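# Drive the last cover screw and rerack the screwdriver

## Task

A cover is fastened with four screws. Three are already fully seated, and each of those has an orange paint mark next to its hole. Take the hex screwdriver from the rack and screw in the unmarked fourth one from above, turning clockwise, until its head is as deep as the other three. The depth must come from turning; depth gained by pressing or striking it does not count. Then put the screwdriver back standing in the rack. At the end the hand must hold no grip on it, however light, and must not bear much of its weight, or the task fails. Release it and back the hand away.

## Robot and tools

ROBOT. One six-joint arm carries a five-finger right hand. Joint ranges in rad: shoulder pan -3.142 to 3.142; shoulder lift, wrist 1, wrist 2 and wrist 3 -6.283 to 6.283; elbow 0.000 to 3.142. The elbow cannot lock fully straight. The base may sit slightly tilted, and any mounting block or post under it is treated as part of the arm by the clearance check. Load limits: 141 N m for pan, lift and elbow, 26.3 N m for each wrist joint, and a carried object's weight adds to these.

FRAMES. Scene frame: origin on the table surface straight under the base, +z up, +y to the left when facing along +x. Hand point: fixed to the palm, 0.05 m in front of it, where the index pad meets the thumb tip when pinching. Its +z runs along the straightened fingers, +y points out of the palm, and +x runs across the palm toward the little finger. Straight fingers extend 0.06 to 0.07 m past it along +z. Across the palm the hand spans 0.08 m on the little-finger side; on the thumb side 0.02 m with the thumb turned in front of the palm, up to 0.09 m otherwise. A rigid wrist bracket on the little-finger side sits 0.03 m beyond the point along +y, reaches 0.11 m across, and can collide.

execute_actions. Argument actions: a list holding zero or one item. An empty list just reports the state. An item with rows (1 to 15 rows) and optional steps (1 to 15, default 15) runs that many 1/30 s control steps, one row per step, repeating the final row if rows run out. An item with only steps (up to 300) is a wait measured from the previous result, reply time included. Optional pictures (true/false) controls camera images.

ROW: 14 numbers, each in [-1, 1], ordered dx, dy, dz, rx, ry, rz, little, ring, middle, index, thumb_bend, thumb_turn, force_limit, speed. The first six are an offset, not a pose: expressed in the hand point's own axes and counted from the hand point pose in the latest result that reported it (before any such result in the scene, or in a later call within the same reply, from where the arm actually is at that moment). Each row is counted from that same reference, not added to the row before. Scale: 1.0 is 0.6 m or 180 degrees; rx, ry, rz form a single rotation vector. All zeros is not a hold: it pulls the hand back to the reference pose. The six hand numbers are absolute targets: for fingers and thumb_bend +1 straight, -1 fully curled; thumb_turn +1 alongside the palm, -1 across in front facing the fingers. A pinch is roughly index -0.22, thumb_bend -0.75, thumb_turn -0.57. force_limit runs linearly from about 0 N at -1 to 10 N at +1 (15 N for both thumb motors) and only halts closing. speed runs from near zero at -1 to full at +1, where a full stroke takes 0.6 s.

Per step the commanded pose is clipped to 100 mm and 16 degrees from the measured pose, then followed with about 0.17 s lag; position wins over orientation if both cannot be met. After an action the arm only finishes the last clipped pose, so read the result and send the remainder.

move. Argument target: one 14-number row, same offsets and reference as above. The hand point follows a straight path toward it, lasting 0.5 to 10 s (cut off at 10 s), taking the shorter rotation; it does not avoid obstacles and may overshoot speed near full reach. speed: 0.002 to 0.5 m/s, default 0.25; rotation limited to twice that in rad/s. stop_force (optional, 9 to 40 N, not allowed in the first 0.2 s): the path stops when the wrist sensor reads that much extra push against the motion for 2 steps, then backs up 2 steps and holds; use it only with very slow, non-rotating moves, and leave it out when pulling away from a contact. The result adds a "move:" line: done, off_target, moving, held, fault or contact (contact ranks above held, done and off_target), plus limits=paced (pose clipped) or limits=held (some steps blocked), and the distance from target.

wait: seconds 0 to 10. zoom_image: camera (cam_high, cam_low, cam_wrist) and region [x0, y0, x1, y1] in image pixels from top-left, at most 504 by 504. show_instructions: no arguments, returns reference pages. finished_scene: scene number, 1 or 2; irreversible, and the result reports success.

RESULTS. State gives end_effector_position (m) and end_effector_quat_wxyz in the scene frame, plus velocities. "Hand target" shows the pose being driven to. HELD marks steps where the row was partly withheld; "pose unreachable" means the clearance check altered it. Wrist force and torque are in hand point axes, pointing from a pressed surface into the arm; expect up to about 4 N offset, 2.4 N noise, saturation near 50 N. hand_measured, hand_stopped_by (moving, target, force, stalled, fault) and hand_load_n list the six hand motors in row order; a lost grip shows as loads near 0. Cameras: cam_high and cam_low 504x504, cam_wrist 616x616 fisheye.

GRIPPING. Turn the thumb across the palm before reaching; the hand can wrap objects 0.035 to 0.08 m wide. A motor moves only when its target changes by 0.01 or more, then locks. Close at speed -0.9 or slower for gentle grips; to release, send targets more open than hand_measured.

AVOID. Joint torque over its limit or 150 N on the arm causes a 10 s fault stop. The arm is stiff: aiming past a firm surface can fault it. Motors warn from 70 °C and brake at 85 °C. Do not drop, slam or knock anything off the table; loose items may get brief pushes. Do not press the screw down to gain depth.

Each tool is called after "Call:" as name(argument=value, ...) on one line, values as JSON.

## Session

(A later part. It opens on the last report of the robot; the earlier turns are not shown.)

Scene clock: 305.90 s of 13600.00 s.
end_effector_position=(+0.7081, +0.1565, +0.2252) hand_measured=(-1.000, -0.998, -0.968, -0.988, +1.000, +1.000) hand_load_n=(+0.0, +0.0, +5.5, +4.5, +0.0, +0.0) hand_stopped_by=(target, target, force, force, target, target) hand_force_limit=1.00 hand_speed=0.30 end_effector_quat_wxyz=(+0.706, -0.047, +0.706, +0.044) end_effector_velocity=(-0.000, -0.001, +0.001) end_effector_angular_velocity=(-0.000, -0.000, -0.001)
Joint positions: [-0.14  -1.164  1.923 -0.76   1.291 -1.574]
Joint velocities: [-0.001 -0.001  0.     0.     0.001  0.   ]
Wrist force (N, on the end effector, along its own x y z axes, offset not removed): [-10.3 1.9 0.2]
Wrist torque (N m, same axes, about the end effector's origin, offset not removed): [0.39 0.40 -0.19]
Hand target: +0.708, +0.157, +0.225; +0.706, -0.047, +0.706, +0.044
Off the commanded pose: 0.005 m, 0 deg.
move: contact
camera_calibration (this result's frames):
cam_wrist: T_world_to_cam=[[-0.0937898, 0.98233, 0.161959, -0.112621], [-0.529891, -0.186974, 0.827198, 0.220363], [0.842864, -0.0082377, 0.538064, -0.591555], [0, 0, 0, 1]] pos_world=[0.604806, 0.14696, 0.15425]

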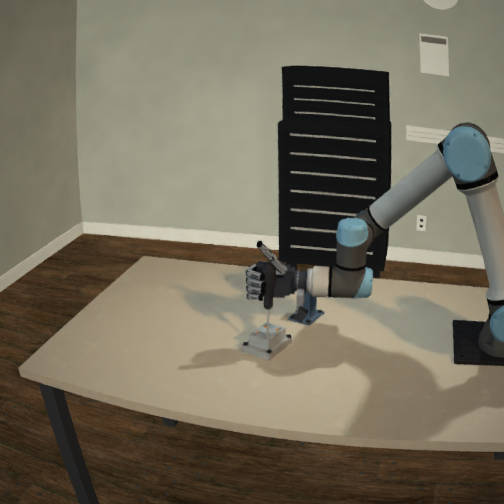

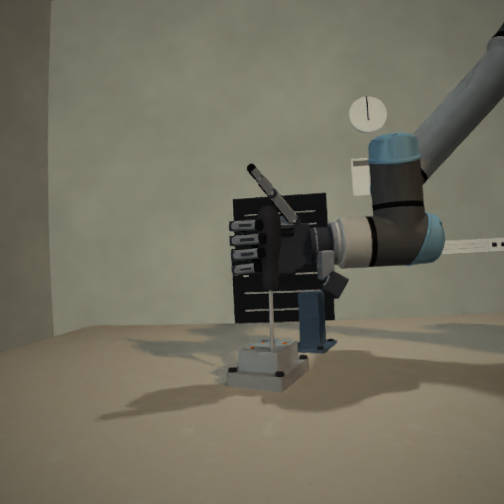

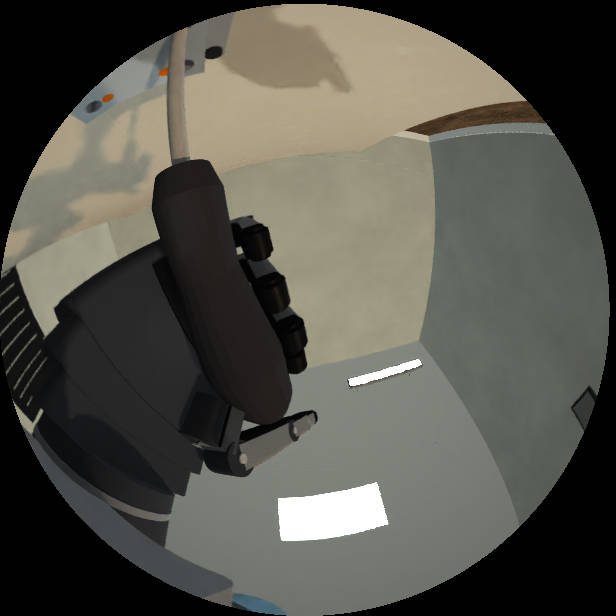

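Call:
move(target=[0.0003,-0.0528,0.009,0.1667,0,0,-1,-1,-1,-1,1,1,1,0.3], speed=0.12)

Call:
move(target=[-0.010,0,0,0,0,0,-1,-1,-1,-1,1,1,1,0.3], speed=0.06)

Call:
move(target=[0,0.0398,-0.0367,-0.1667,0,0,-1,-1,-1,-1,1,1,1,0.3], speed=0.2)

Call:
move(target=[0,0.0398,-0.0367,-0.1667,0,0,-1,-1,-1,-1,1,1,1,0.3], speed=0.2)

Call:
move(target=[0.02,0,0,0,0,0,-1,-1,-1,-1,1,1,1,0.3], speed=0.003, stop_force=9)

Call:
move(target=[0.0003,-0.0528,0.0118,0.1667,0,0,-1,-1,-1,-1,1,1,1,0.3], speed=0.12)

Call:
move(target=[0.0003,-0.0528,0.0118,0.1667,0,0,-1,-1,-1,-1,1,1,1,0.3], speed=0.12)

Scene clock: 310.57 s of 13600.00 s.
end_effector_position=(+0.7176, +0.1260, +0.2252) hand_measured=(-1.000, -0.998, -0.968, -0.988, +1.000, +1.000) hand_load_n=(+0.0, +0.5, +6.0, +4.5, +0.0, +0.0) hand_stopped_by=(target, target, force, force, target, target) hand_force_limit=1.00 hand_speed=0.30 end_effector_quat_wxyz=(+0.694, +0.136, +0.693, -0.139) end_effector_velocity=(+0.001, -0.002, -0.000) end_effector_angular_velocity=(+0.000, +0.001, -0.019)
Joint positions: [ 0.079 -1.126  1.863 -0.74   2.032 -1.574]
Joint velocities: [ 0.006  0.004 -0.008  0.004  0.025  0.   ]
Wrist force (N, on the end effector, along its own x y z axes, offset not removed): [1.2 2.7 0.3]
Wrist torque (N m, same axes, about the end effector's origin, offset not removed): [0.45 -0.13 0.16]
Hand target: +0.718, +0.126, +0.225; +0.694, +0.137, +0.693, -0.140
Off the commanded pose: 0.000 m, 0 deg.
move: done
camera_calibration (this result's frames):
cam_wrist: T_world_to_cam=[[0.407541, 0.898584, 0.162654, -0.431065], [-0.554777, 0.10215, 0.825704, 0.201459], [0.72535, -0.426745, 0.540145, -0.46322], [0, 0, 0, 1]] pos_world=[0.623438, 0.169092, 0.153974]

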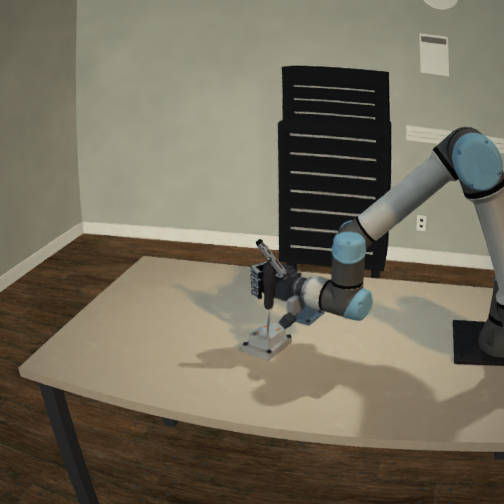

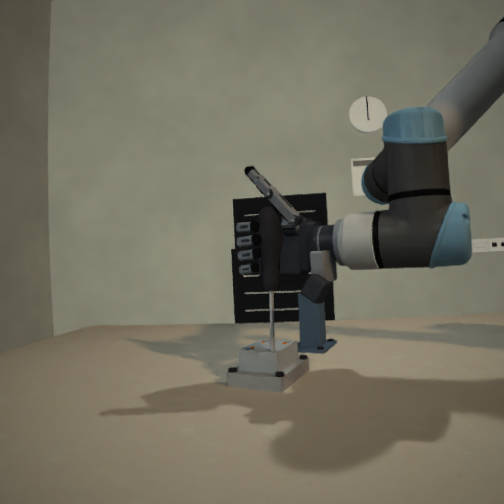

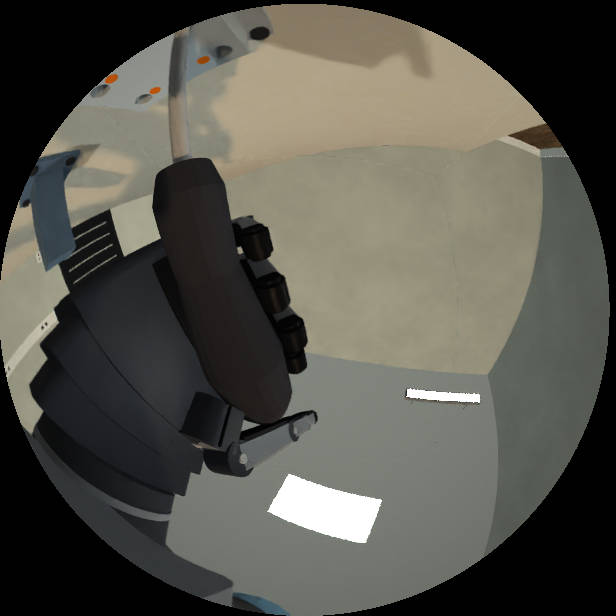

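Scene clock: 311.27 s of 13600.00 s.
end_effector_position=(+0.7175, +0.1260, +0.2308) hand_measured=(-1.000, -0.998, -0.968, -0.988, +1.000, +1.000) hand_load_n=(+0.0, +0.5, +6.0, +4.5, +0.0, +0.0) hand_stopped_by=(target, target, force, force, target, target) hand_force_limit=1.00 hand_speed=0.30 end_effector_quat_wxyz=(+0.694, +0.136, +0.693, -0.139) end_effector_velocity=(+0.000, -0.001, +0.003) end_effector_angular_velocity=(+0.000, -0.000, -0.001)
Joint positions: [ 0.079 -1.135  1.859 -0.727  2.032 -1.574]
Joint velocities: [-0.001 -0.005 -0.002  0.007  0.     0.   ]
Wrist force (N, on the end effector, along its own x y z axes, offset not removed): [0.6 2.1 1.7]
Wrist torque (N m, same axes, about the end effector's origin, offset not removed): [0.26 -0.03 0.04]
Hand target: +0.718, +0.126, +0.231; +0.694, +0.136, +0.693, -0.139
Off the commanded pose: 0.000 m, 0 deg.
move: done
camera_calibration (this result's frames):
cam_wrist: T_world_to_cam=[[0.407475, 0.898612, 0.162665, -0.432011], [-0.554804, 0.10211, 0.825691, 0.196812], [0.725366, -0.426696, 0.540161, -0.466249], [0, 0, 0, 1]] pos_world=[0.623427, 0.169167, 0.159616]

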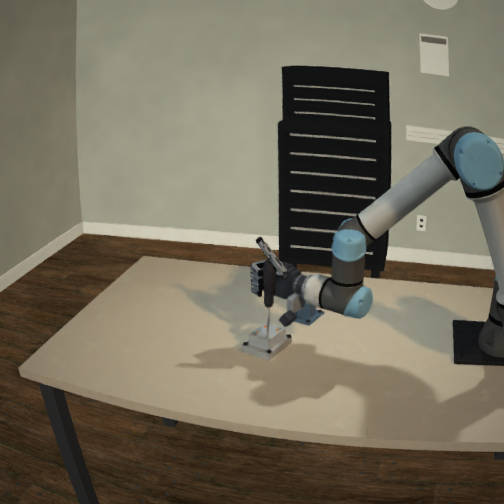

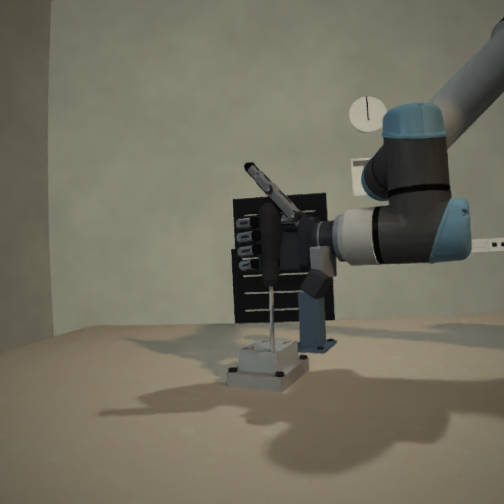

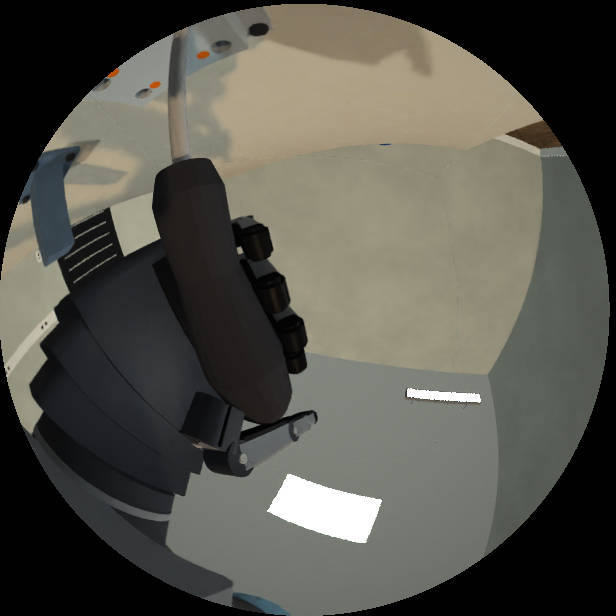

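Scene clock: 313.10 s of 13600.00 s.
end_effector_position=(+0.7062, +0.1564, +0.2307) hand_measured=(-1.000, -0.998, -0.968, -0.988, +1.000, +1.000) hand_load_n=(+0.0, +0.5, +6.0, +4.5, +0.0, -0.5) hand_stopped_by=(target, target, force, force, target, target) hand_force_limit=1.00 hand_speed=0.30 end_effector_quat_wxyz=(+0.706, -0.047, +0.706, +0.044) end_effector_velocity=(+0.000, +0.001, +0.000) end_effector_angular_velocity=(-0.001, -0.000, +0.018)
Joint positions: [-0.141 -1.177  1.924 -0.748  1.29  -1.574]
Joint velocities: [-0.006  0.002 -0.004  0.002 -0.023 -0.001]
Wrist force (N, on the end effector, along its own x y z axes, offset not removed): [0.7 1.8 0.2]
Wrist torque (N m, same axes, about the end effector's origin, offset not removed): [0.34 -0.05 0.00]
Hand target: +0.706, +0.156, +0.231; +0.706, -0.048, +0.706, +0.045
Off the commanded pose: 0.000 m, 0 deg.
move: done
camera_calibration (this result's frames):
cam_wrist: T_world_to_cam=[[-0.0939399, 0.982322, 0.16192, -0.113411], [-0.529869, -0.187023, 0.827201, 0.214823], [0.842861, -0.00808932, 0.538071, -0.592921], [0, 0, 0, 1]] pos_world=[0.602924, 0.146787, 0.159695]

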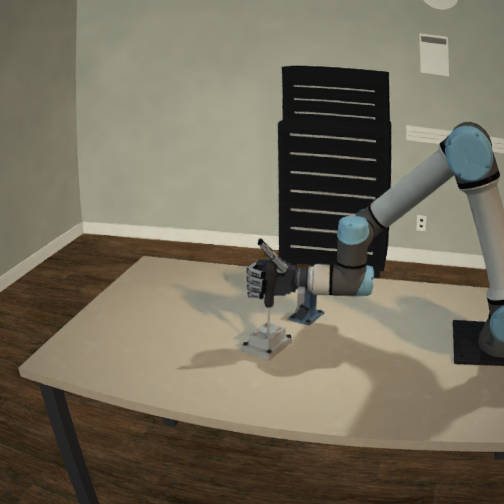

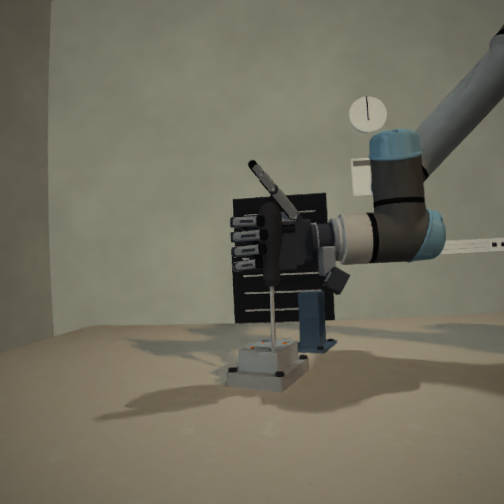

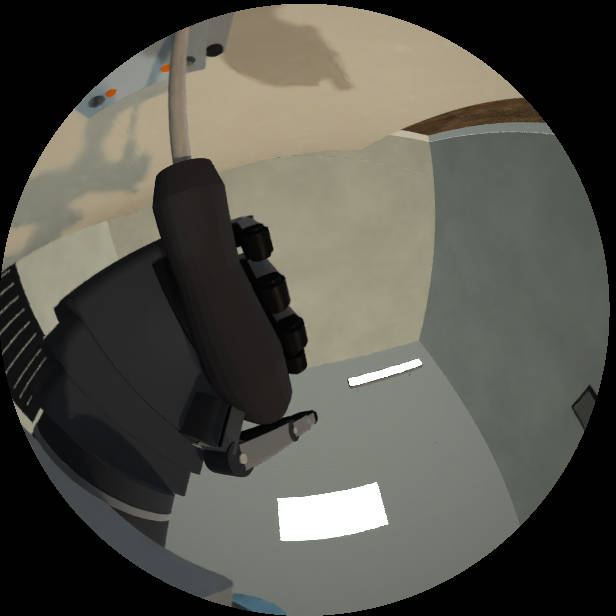

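Scene clock: 314.93 s of 13600.00 s.
end_effector_position=(+0.6812, +0.1770, +0.2305) hand_measured=(-1.000, -0.998, -0.968, -0.988, +1.000, +1.000) hand_load_n=(+0.0, +0.0, +5.5, +5.0, +0.0, +0.0) hand_stopped_by=(target, target, force, force, target, target) hand_force_limit=1.00 hand_speed=0.30 end_effector_quat_wxyz=(+0.669, -0.228, +0.670, +0.225) end_effector_velocity=(-0.000, -0.000, +0.000) end_effector_angular_velocity=(-0.001, +0.001, +0.013)
Joint positions: [-0.294 -1.083  1.772 -0.687  0.616 -1.575]
Joint velocities: [-0.003  0.005 -0.01   0.007 -0.016 -0.002]
Wrist force (N, on the end effector, along its own x y z axes, offset not removed): [1.2 0.4 2.2]
Wrist torque (N m, same axes, about the end effector's origin, offset not removed): [0.07 -0.23 -0.11]
Hand target: +0.681, +0.177, +0.230; +0.669, -0.228, +0.670, +0.225
Off the commanded pose: 0.000 m, 0 deg.
move: done
camera_calibration (this result's frames):
cam_wrist: T_world_to_cam=[[-0.570519, 0.805029, 0.162592, 0.219869], [-0.364195, -0.42543, 0.828475, 0.134655], [0.736119, 0.413446, 0.535903, -0.572998], [0, 0, 0, 1]] pos_world=[0.596274, 0.117189, 0.159764]

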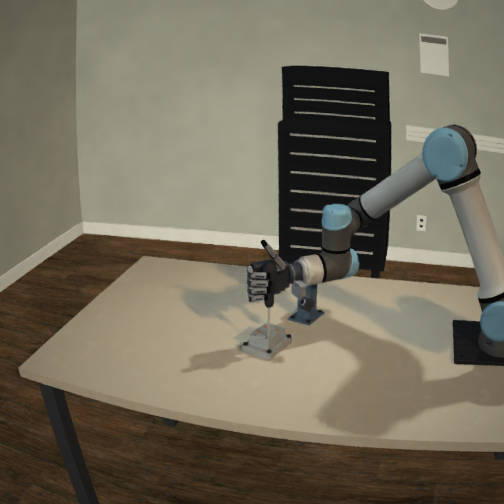

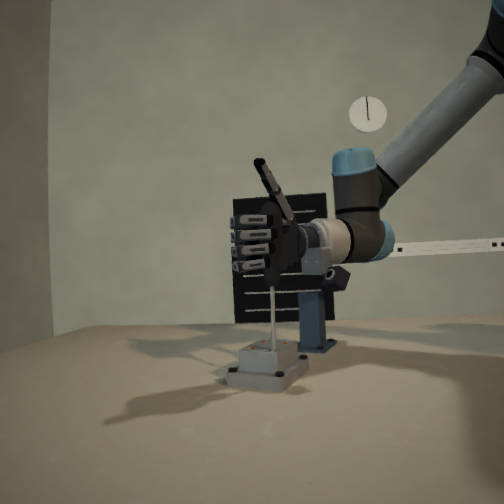

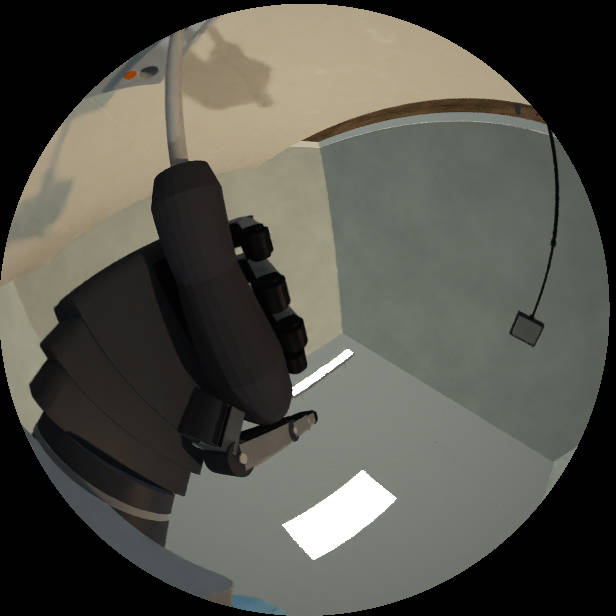

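Scene clock: 317.17 s of 13600.00 s.
end_effector_position=(+0.6812, +0.1769, +0.2249) hand_measured=(-1.000, -0.998, -0.968, -0.988, +1.000, +1.000) hand_load_n=(+0.0, +0.0, +5.5, +5.0, +0.0, +0.0) hand_stopped_by=(target, target, force, force, target, target) hand_force_limit=1.00 hand_speed=0.30 end_effector_quat_wxyz=(+0.670, -0.228, +0.670, +0.225) end_effector_velocity=(-0.000, +0.000, +0.000) end_effector_angular_velocity=(+0.001, +0.002, -0.000)
Joint positions: [-0.294 -1.075  1.776 -0.7    0.616 -1.575]
Joint velocities: [ 0.    -0.001 -0.     0.003  0.001  0.   ]
Wrist force (N, on the end effector, along its own x y z axes, offset not removed): [-12.5 1.6 1.7]
Wrist torque (N m, same axes, about the end effector's origin, offset not removed): [0.23 0.51 -0.29]
Hand target: +0.681, +0.177, +0.225; +0.670, -0.228, +0.670, +0.225
Off the commanded pose: 0.006 m, 0 deg.
move: contact
camera_calibration (this result's frames):
cam_wrist: T_world_to_cam=[[-0.570525, 0.805065, 0.162393, 0.220872], [-0.364429, -0.425361, 0.828408, 0.139373], [0.735998, 0.413447, 0.536068, -0.569998], [0, 0, 0, 1]] pos_world=[0.596322, 0.117131, 0.154231]

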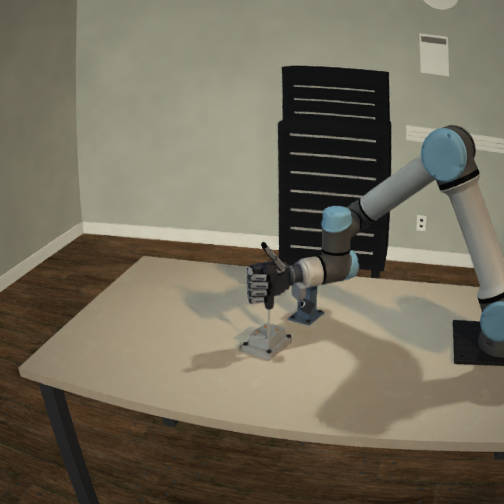

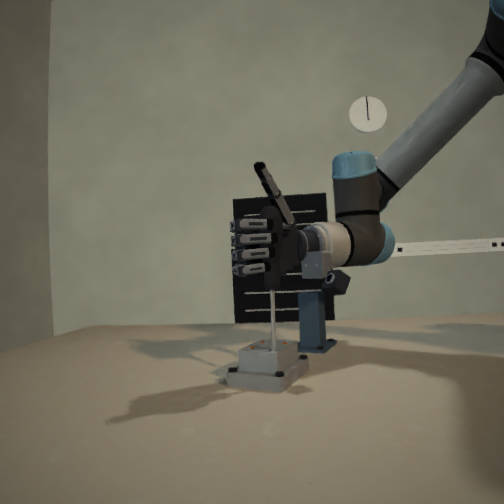

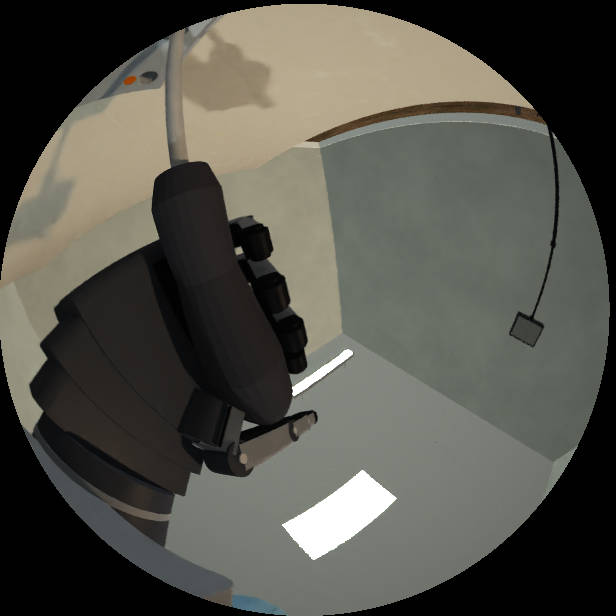

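Scene clock: 319.77 s of 13600.00 s.
end_effector_position=(+0.7061, +0.1562, +0.2250) hand_measured=(-1.000, -0.998, -0.968, -0.988, +1.000, +1.000) hand_load_n=(+0.0, +0.0, +5.5, +5.0, +0.0, +0.0) hand_stopped_by=(target, target, force, force, target, target) hand_force_limit=1.00 hand_speed=0.30 end_effector_quat_wxyz=(+0.706, -0.047, +0.705, +0.044) end_effector_velocity=(+0.001, -0.000, -0.001) end_effector_angular_velocity=(+0.000, +0.001, -0.018)
Joint positions: [-0.141 -1.168  1.93  -0.763  1.29  -1.574]
Joint velocities: [ 0.008  0.     0.001 -0.     0.026  0.   ]
Wrist force (N, on the end effector, along its own x y z axes, offset not removed): [-15.2 2.9 0.3]
Wrist torque (N m, same axes, about the end effector's origin, offset not removed): [0.48 0.78 -0.33]
Hand target: +0.706, +0.156, +0.225; +0.706, -0.047, +0.706, +0.043
Off the commanded pose: 0.000 m, 0 deg.
move: done
camera_calibration (this result's frames):
cam_wrist: T_world_to_cam=[[-0.0941341, 0.982301, 0.161939, -0.112204], [-0.530158, -0.18714, 0.826989, 0.219688], [0.842657, -0.00800537, 0.538391, -0.589698], [0, 0, 0, 1]] pos_world=[0.602821, 0.146609, 0.153978]

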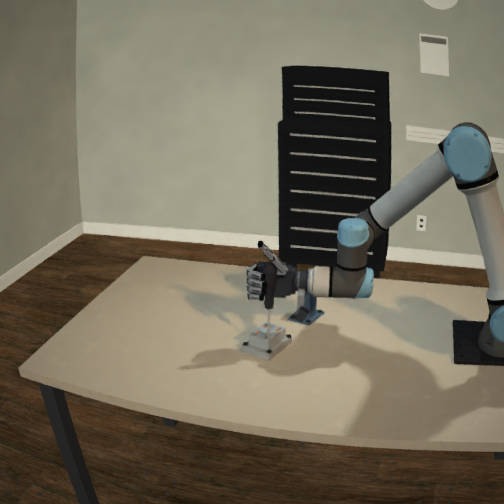

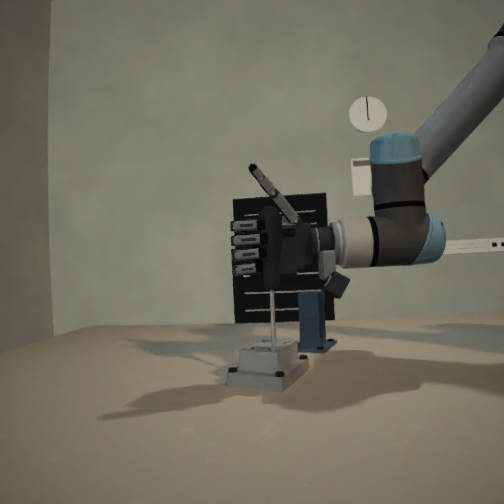

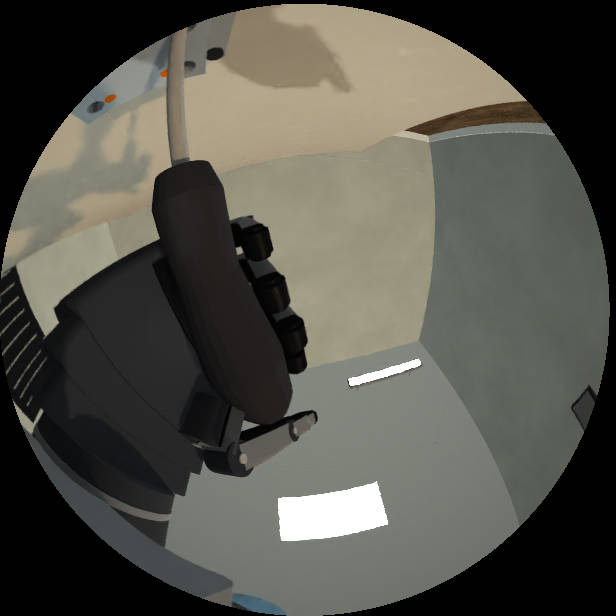

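Scene clock: 322.37 s of 13600.00 s.
end_effector_position=(+0.7172, +0.1259, +0.2250) hand_measured=(-1.000, -0.998, -0.968, -0.988, +1.000, +1.000) hand_load_n=(+0.0, +0.0, +5.5, +5.0, +0.0, +0.0) hand_stopped_by=(target, target, force, force, target, target) hand_force_limit=1.00 hand_speed=0.30 end_effector_quat_wxyz=(+0.694, +0.136, +0.693, -0.139) end_effector_velocity=(+0.001, -0.001, +0.000) end_effector_angular_velocity=(+0.000, -0.000, -0.018)
Joint positions: [ 0.079 -1.126  1.865 -0.742  2.031 -1.574]
Joint velocities: [ 0.007  0.004 -0.008  0.003  0.025 -0.   ]
Wrist force (N, on the end effector, along its own x y z axes, offset not removed): [-16.5 2.7 1.4]
Wrist torque (N m, same axes, about the end effector's origin, offset not removed): [0.37 0.71 -0.30]
Hand target: +0.717, +0.126, +0.225; +0.694, +0.137, +0.693, -0.140
Off the commanded pose: 0.000 m, 0 deg.
move: done
camera_calibration (this result's frames):
cam_wrist: T_world_to_cam=[[0.407218, 0.898699, 0.162829, -0.430614], [-0.555127, 0.101974, 0.825491, 0.201789], [0.725264, -0.426545, 0.540418, -0.462913], [0, 0, 0, 1]] pos_world=[0.623106, 0.168962, 0.153708]

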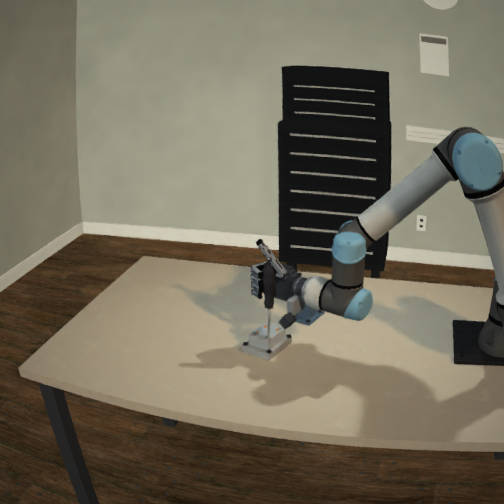

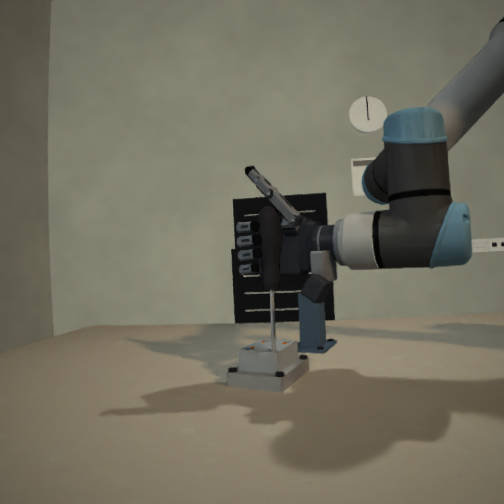

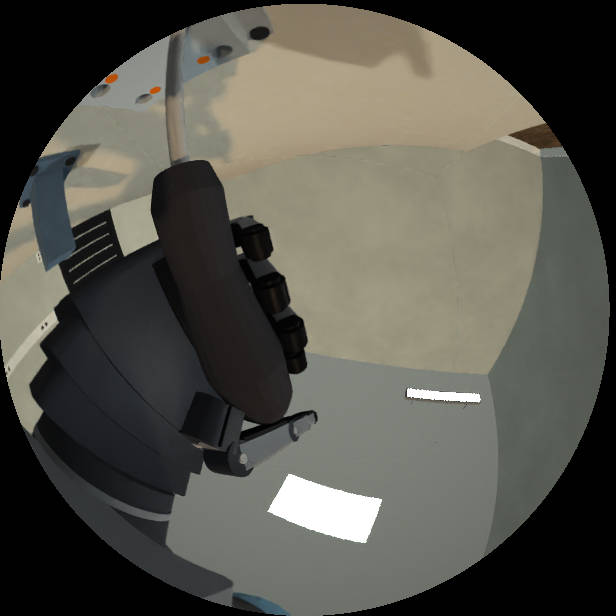

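Call:
move(target=[-0.0004,0.0398,-0.0367,-0.1667,0,0,-1,-1,-1,-1,1,1,1,0.3], speed=0.03)

Call:
zoom_image(camera="cam_low", region=[240,290,300,370])

Call:
zoom_image(camera="cam_high", region=[240,290,300,350])

Scene clock: 333.97 s of 13600.00 s.
end_effector_position=(+0.7059, +0.1562, +0.2250) hand_measured=(-1.000, -0.998, -0.968, -0.988, +1.000, +1.000) hand_load_n=(+0.0, +0.0, +5.5, +5.0, +0.0, +0.0) hand_stopped_by=(target, target, force, force, target, target) hand_force_limit=1.00 hand_speed=0.30 end_effector_quat_wxyz=(+0.706, -0.048, +0.705, +0.044) end_effector_velocity=(-0.000, +0.001, +0.000) end_effector_angular_velocity=(-0.000, -0.000, +0.017)
Joint positions: [-0.141 -1.168  1.93  -0.763  1.289 -1.574]
Joint velocities: [-0.006  0.    -0.002  0.002 -0.022 -0.   ]
Wrist force (N, on the end effector, along its own x y z axes, offset not removed): [-8.8 1.9 1.7]
Wrist torque (N m, same axes, about the end effector's origin, offset not removed): [0.40 0.36 -0.27]
Hand target: +0.706, +0.156, +0.225; +0.706, -0.048, +0.705, +0.045
Off the commanded pose: 0.000 m, 0 deg.
move: done
camera_calibration (this result's frames):
cam_wrist: T_world_to_cam=[[-0.0943131, 0.982304, 0.161814, -0.112059], [-0.530114, -0.187131, 0.827019, 0.21953], [0.842665, -0.00778094, 0.538382, -0.589625], [0, 0, 0, 1]] pos_world=[0.602663, 0.146569, 0.15402]

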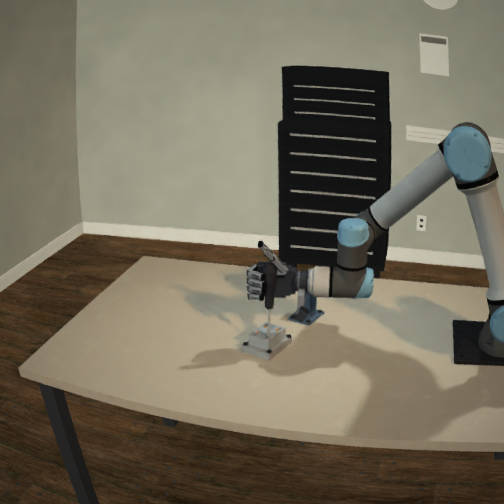

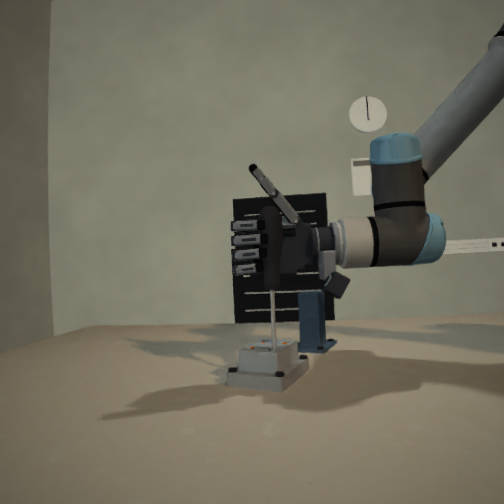

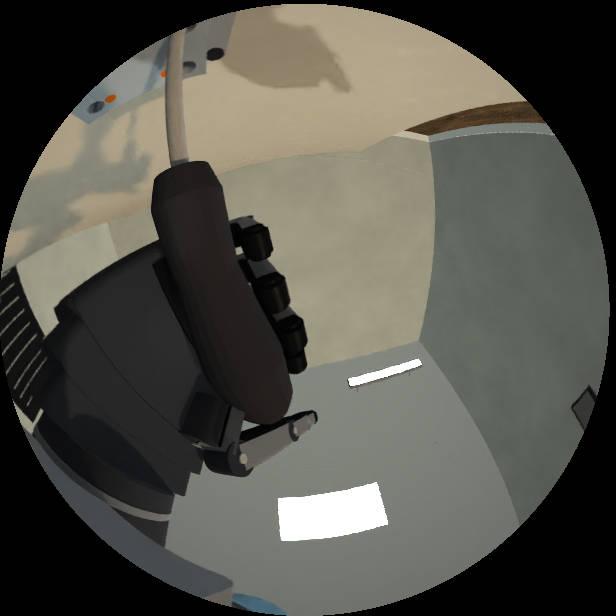

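Region (240, 290, 300, 370) of cam_low's 504x504 image, scaled by 6.300, with more detail than that image has; it fills the left 378 columns of this view, and the rest is white.

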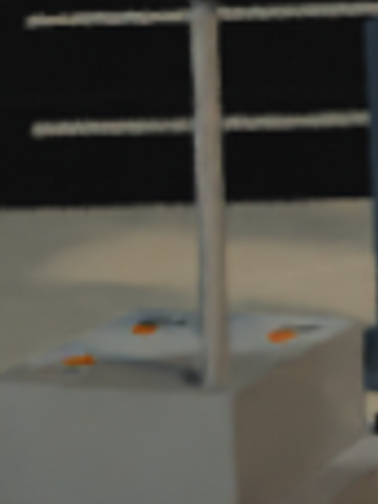

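Region (240, 290, 300, 350) of cam_high's 504x504 image, scaled by 8.400, with more detail than that image has.

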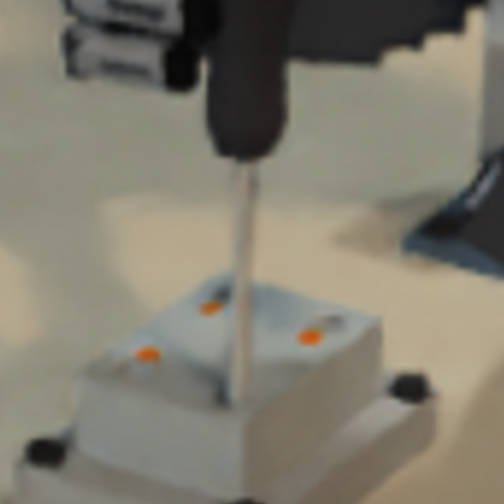

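Call:
move(target=[-0.002,0,0.002,0,0,0,-1,-1,-1,-1,1,1,1,0.3], speed=0.005)

Call:
zoom_image(camera="cam_low", region=[240,290,300,370])

Call:
zoom_image(camera="cam_high", region=[240,290,300,350])

Call:
move(target=[0.012,0,0,0,0,0,-1,-1,-1,-1,1,1,1,0.3], speed=0.002, stop_force=9)

Scene clock: 335.90 s of 13600.00 s.
end_effector_position=(+0.7070, +0.1563, +0.2261) hand_measured=(-1.000, -0.998, -0.968, -0.988, +1.000, +1.000) hand_load_n=(+0.0, +0.0, +5.0, +5.0, +0.0, +0.0) hand_stopped_by=(target, target, force, force, target, target) hand_force_limit=1.00 hand_speed=0.30 end_effector_quat_wxyz=(+0.706, -0.048, +0.705, +0.044) end_effector_velocity=(+0.001, +0.000, +0.001) end_effector_angular_velocity=(-0.000, -0.001, -0.001)
Joint positions: [-0.141 -1.168  1.926 -0.759  1.29  -1.574]
Joint velocities: [ 0.001 -0.    -0.002  0.001  0.003  0.   ]
Wrist force (N, on the end effector, along its own x y z axes, offset not removed): [1.5 1.2 0.8]
Wrist torque (N m, same axes, about the end effector's origin, offset not removed): [0.23 -0.18 0.04]
Hand target: +0.707, +0.156, +0.226; +0.706, -0.048, +0.705, +0.044
Off the commanded pose: 0.000 m, 0 deg.
move: done
camera_calibration (this result's frames):
cam_wrist: T_world_to_cam=[[-0.0944169, 0.982296, 0.161804, -0.112184], [-0.530042, -0.18718, 0.827055, 0.219207], [0.842699, -0.00767514, 0.538331, -0.591163], [0, 0, 0, 1]] pos_world=[0.603768, 0.146692, 0.155097]

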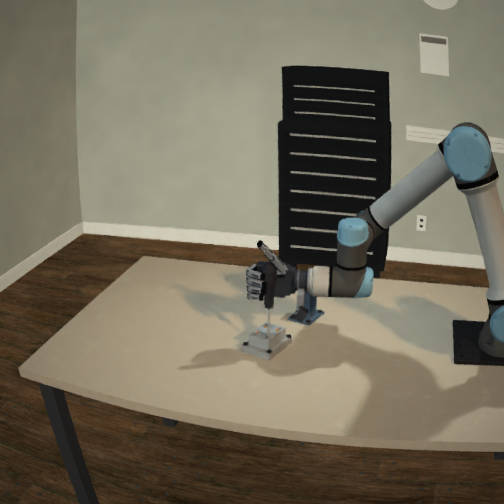

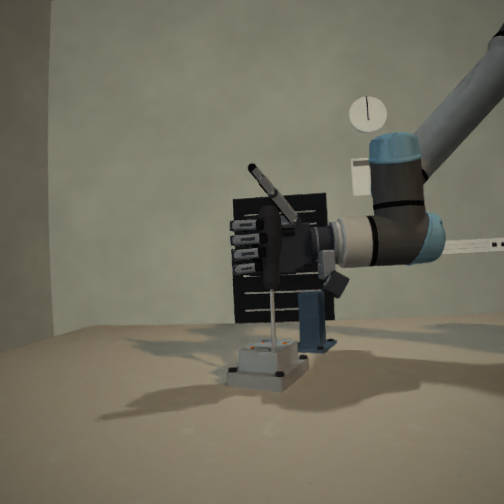

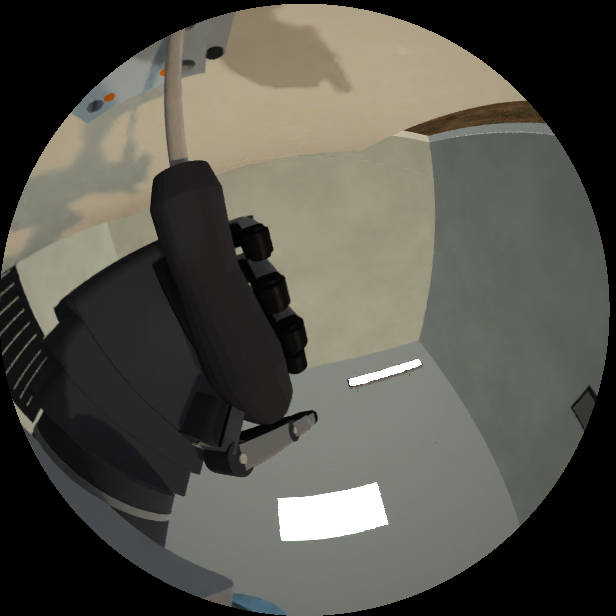

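Region (240, 290, 300, 370) of cam_low's 504x504 image, scaled by 6.300, with more detail than that image has; it fills the left 378 columns of this view, and the rest is white.

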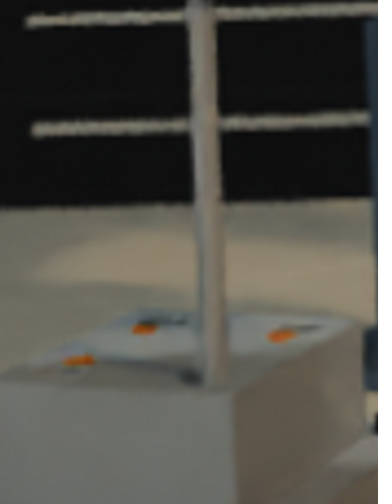

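Region (240, 290, 300, 350) of cam_high's 504x504 image, scaled by 8.400, with more detail than that image has.

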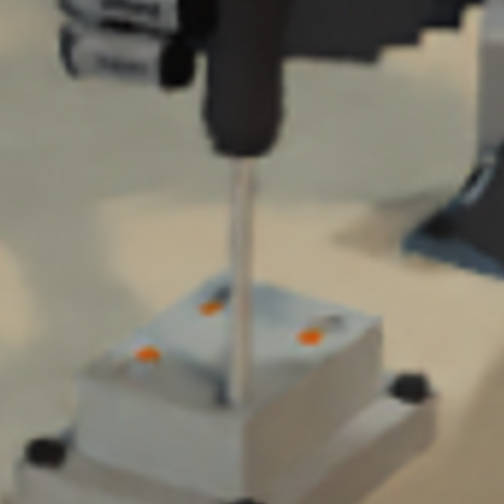

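Scene clock: 336.93 s of 13600.00 s.
end_effector_position=(+0.7070, +0.1563, +0.2249) hand_measured=(-1.000, -0.998, -0.968, -0.988, +1.000, +1.000) hand_load_n=(+0.0, +0.0, +5.0, +5.0, +0.0, +0.0) hand_stopped_by=(target, target, force, force, target, target) hand_force_limit=1.00 hand_speed=0.30 end_effector_quat_wxyz=(+0.706, -0.048, +0.705, +0.044) end_effector_velocity=(+0.000, +0.000, +0.001) end_effector_angular_velocity=(-0.000, -0.001, +0.000)
Joint positions: [-0.141 -1.165  1.927 -0.763  1.29  -1.574]
Joint velocities: [ 0.    -0.001 -0.001  0.001  0.    -0.   ]
Wrist force (N, on the end effector, along its own x y z axes, offset not removed): [-11.8 1.8 0.8]
Wrist torque (N m, same axes, about the end effector's origin, offset not removed): [0.33 0.45 -0.20]
Hand target: +0.707, +0.156, +0.225; +0.706, -0.048, +0.705, +0.044
Off the commanded pose: 0.006 m, 0 deg.
move: contact
camera_calibration (this result's frames):
cam_wrist: T_world_to_cam=[[-0.0945202, 0.9823, 0.16172, -0.11191], [-0.53032, -0.187162, 0.826881, 0.220478], [0.842512, -0.00760621, 0.538623, -0.590475], [0, 0, 0, 1]] pos_world=[0.603829, 0.146702, 0.153833]

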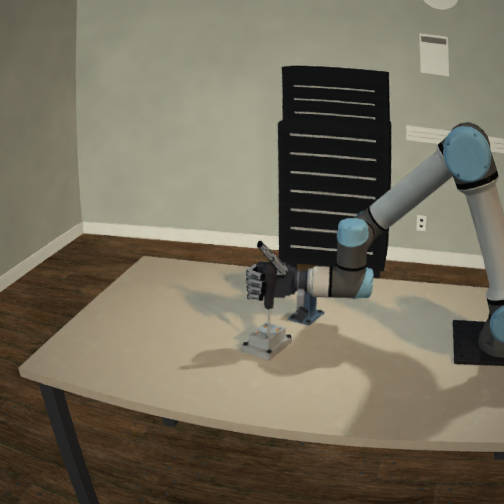

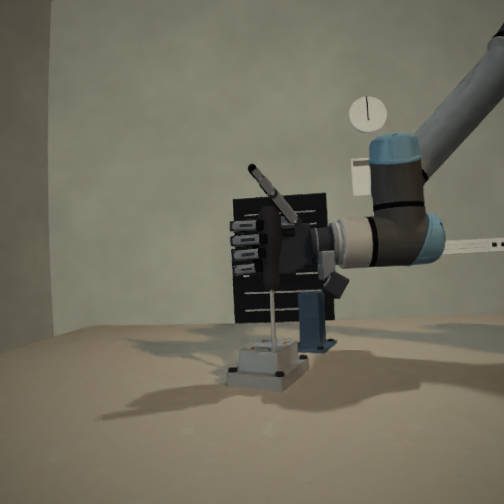

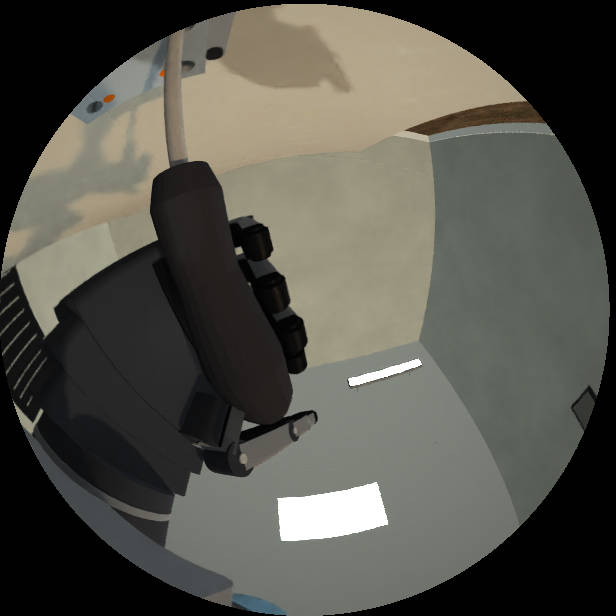

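Call:
zoom_image(camera="cam_low", region=[220,260,330,370])

Region (220, 260, 330, 370) of cam_low's 504x504 image, scaled by 4.582, with more detail than that image has.

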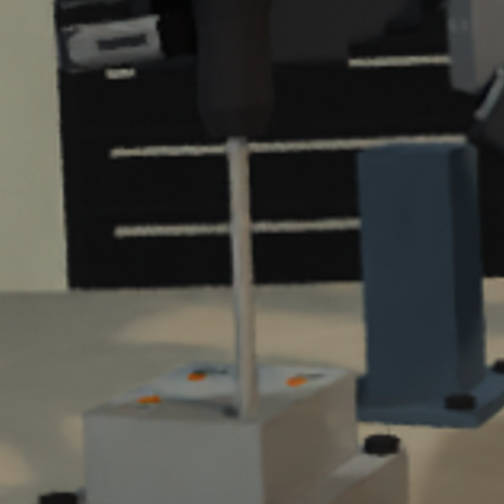

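Call:
move(target=[-0.012,0,0.004,0,0,0,-1,-1,-1,-1,1,1,1,0.3], speed=0.01)

Call:
zoom_image(camera="cam_low", region=[220,260,330,370])

Call:
zoom_image(camera="cam_high", region=[230,270,310,350])

Scene clock: 340.97 s of 13600.00 s.
end_effector_position=(+0.7093, +0.1567, +0.2317) hand_measured=(-1.000, -0.998, -0.968, -0.988, +1.000, +1.000) hand_load_n=(+0.0, +0.0, +5.0, +5.0, +0.0, +0.0) hand_stopped_by=(target, target, force, force, target, target) hand_force_limit=1.00 hand_speed=0.30 end_effector_quat_wxyz=(+0.706, -0.048, +0.705, +0.044) end_effector_velocity=(+0.000, +0.001, +0.002) end_effector_angular_velocity=(+0.000, +0.002, +0.002)
Joint positions: [-0.139 -1.173  1.914 -0.743  1.291 -1.574]
Joint velocities: [ 0.001 -0.002 -0.004  0.008 -0.     0.   ]
Wrist force (N, on the end effector, along its own x y z axes, offset not removed): [1.1 2.4 1.7]
Wrist torque (N m, same axes, about the end effector's origin, offset not removed): [0.35 -0.16 0.11]
Hand target: +0.709, +0.157, +0.232; +0.706, -0.048, +0.705, +0.044
Off the commanded pose: 0.000 m, 0 deg.
After step 90, 0.07 s passed at rest.
move: done
camera_calibration (this result's frames):
cam_wrist: T_world_to_cam=[[-0.0945236, 0.9823, 0.161716, -0.11313], [-0.530339, -0.18716, 0.826869, 0.216066], [0.8425, -0.00760584, 0.538643, -0.596083], [0, 0, 0, 1]] pos_world=[0.606094, 0.147033, 0.160713]

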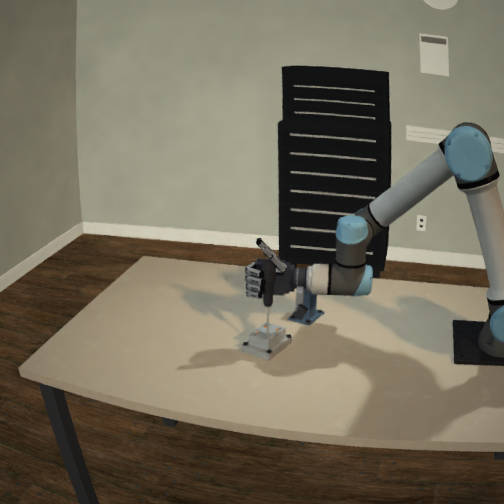

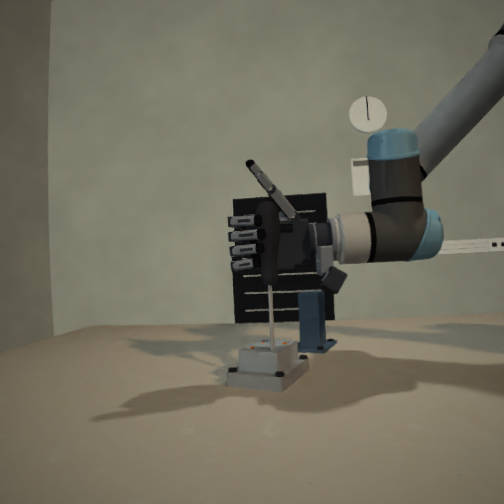

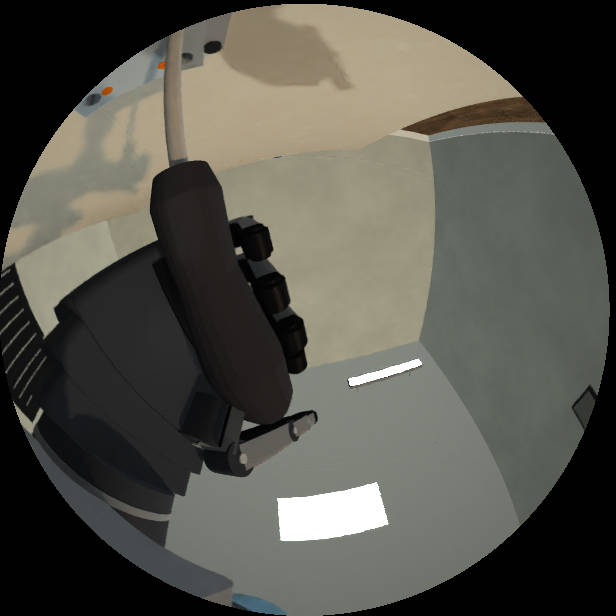

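Region (220, 260, 330, 370) of cam_low's 504x504 image, scaled by 4.582, with more detail than that image has.

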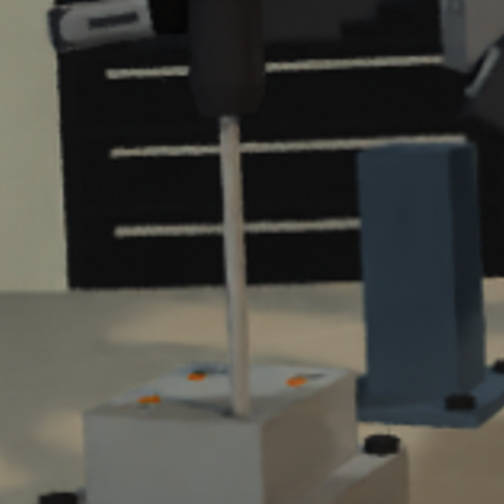

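Region (230, 270, 310, 350) of cam_high's 504x504 image, scaled by 6.300, with more detail than that image has.

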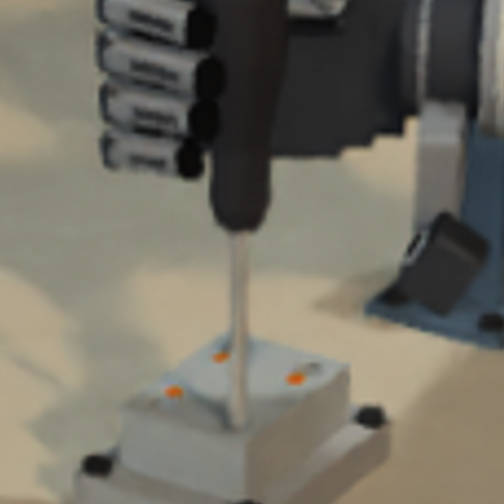

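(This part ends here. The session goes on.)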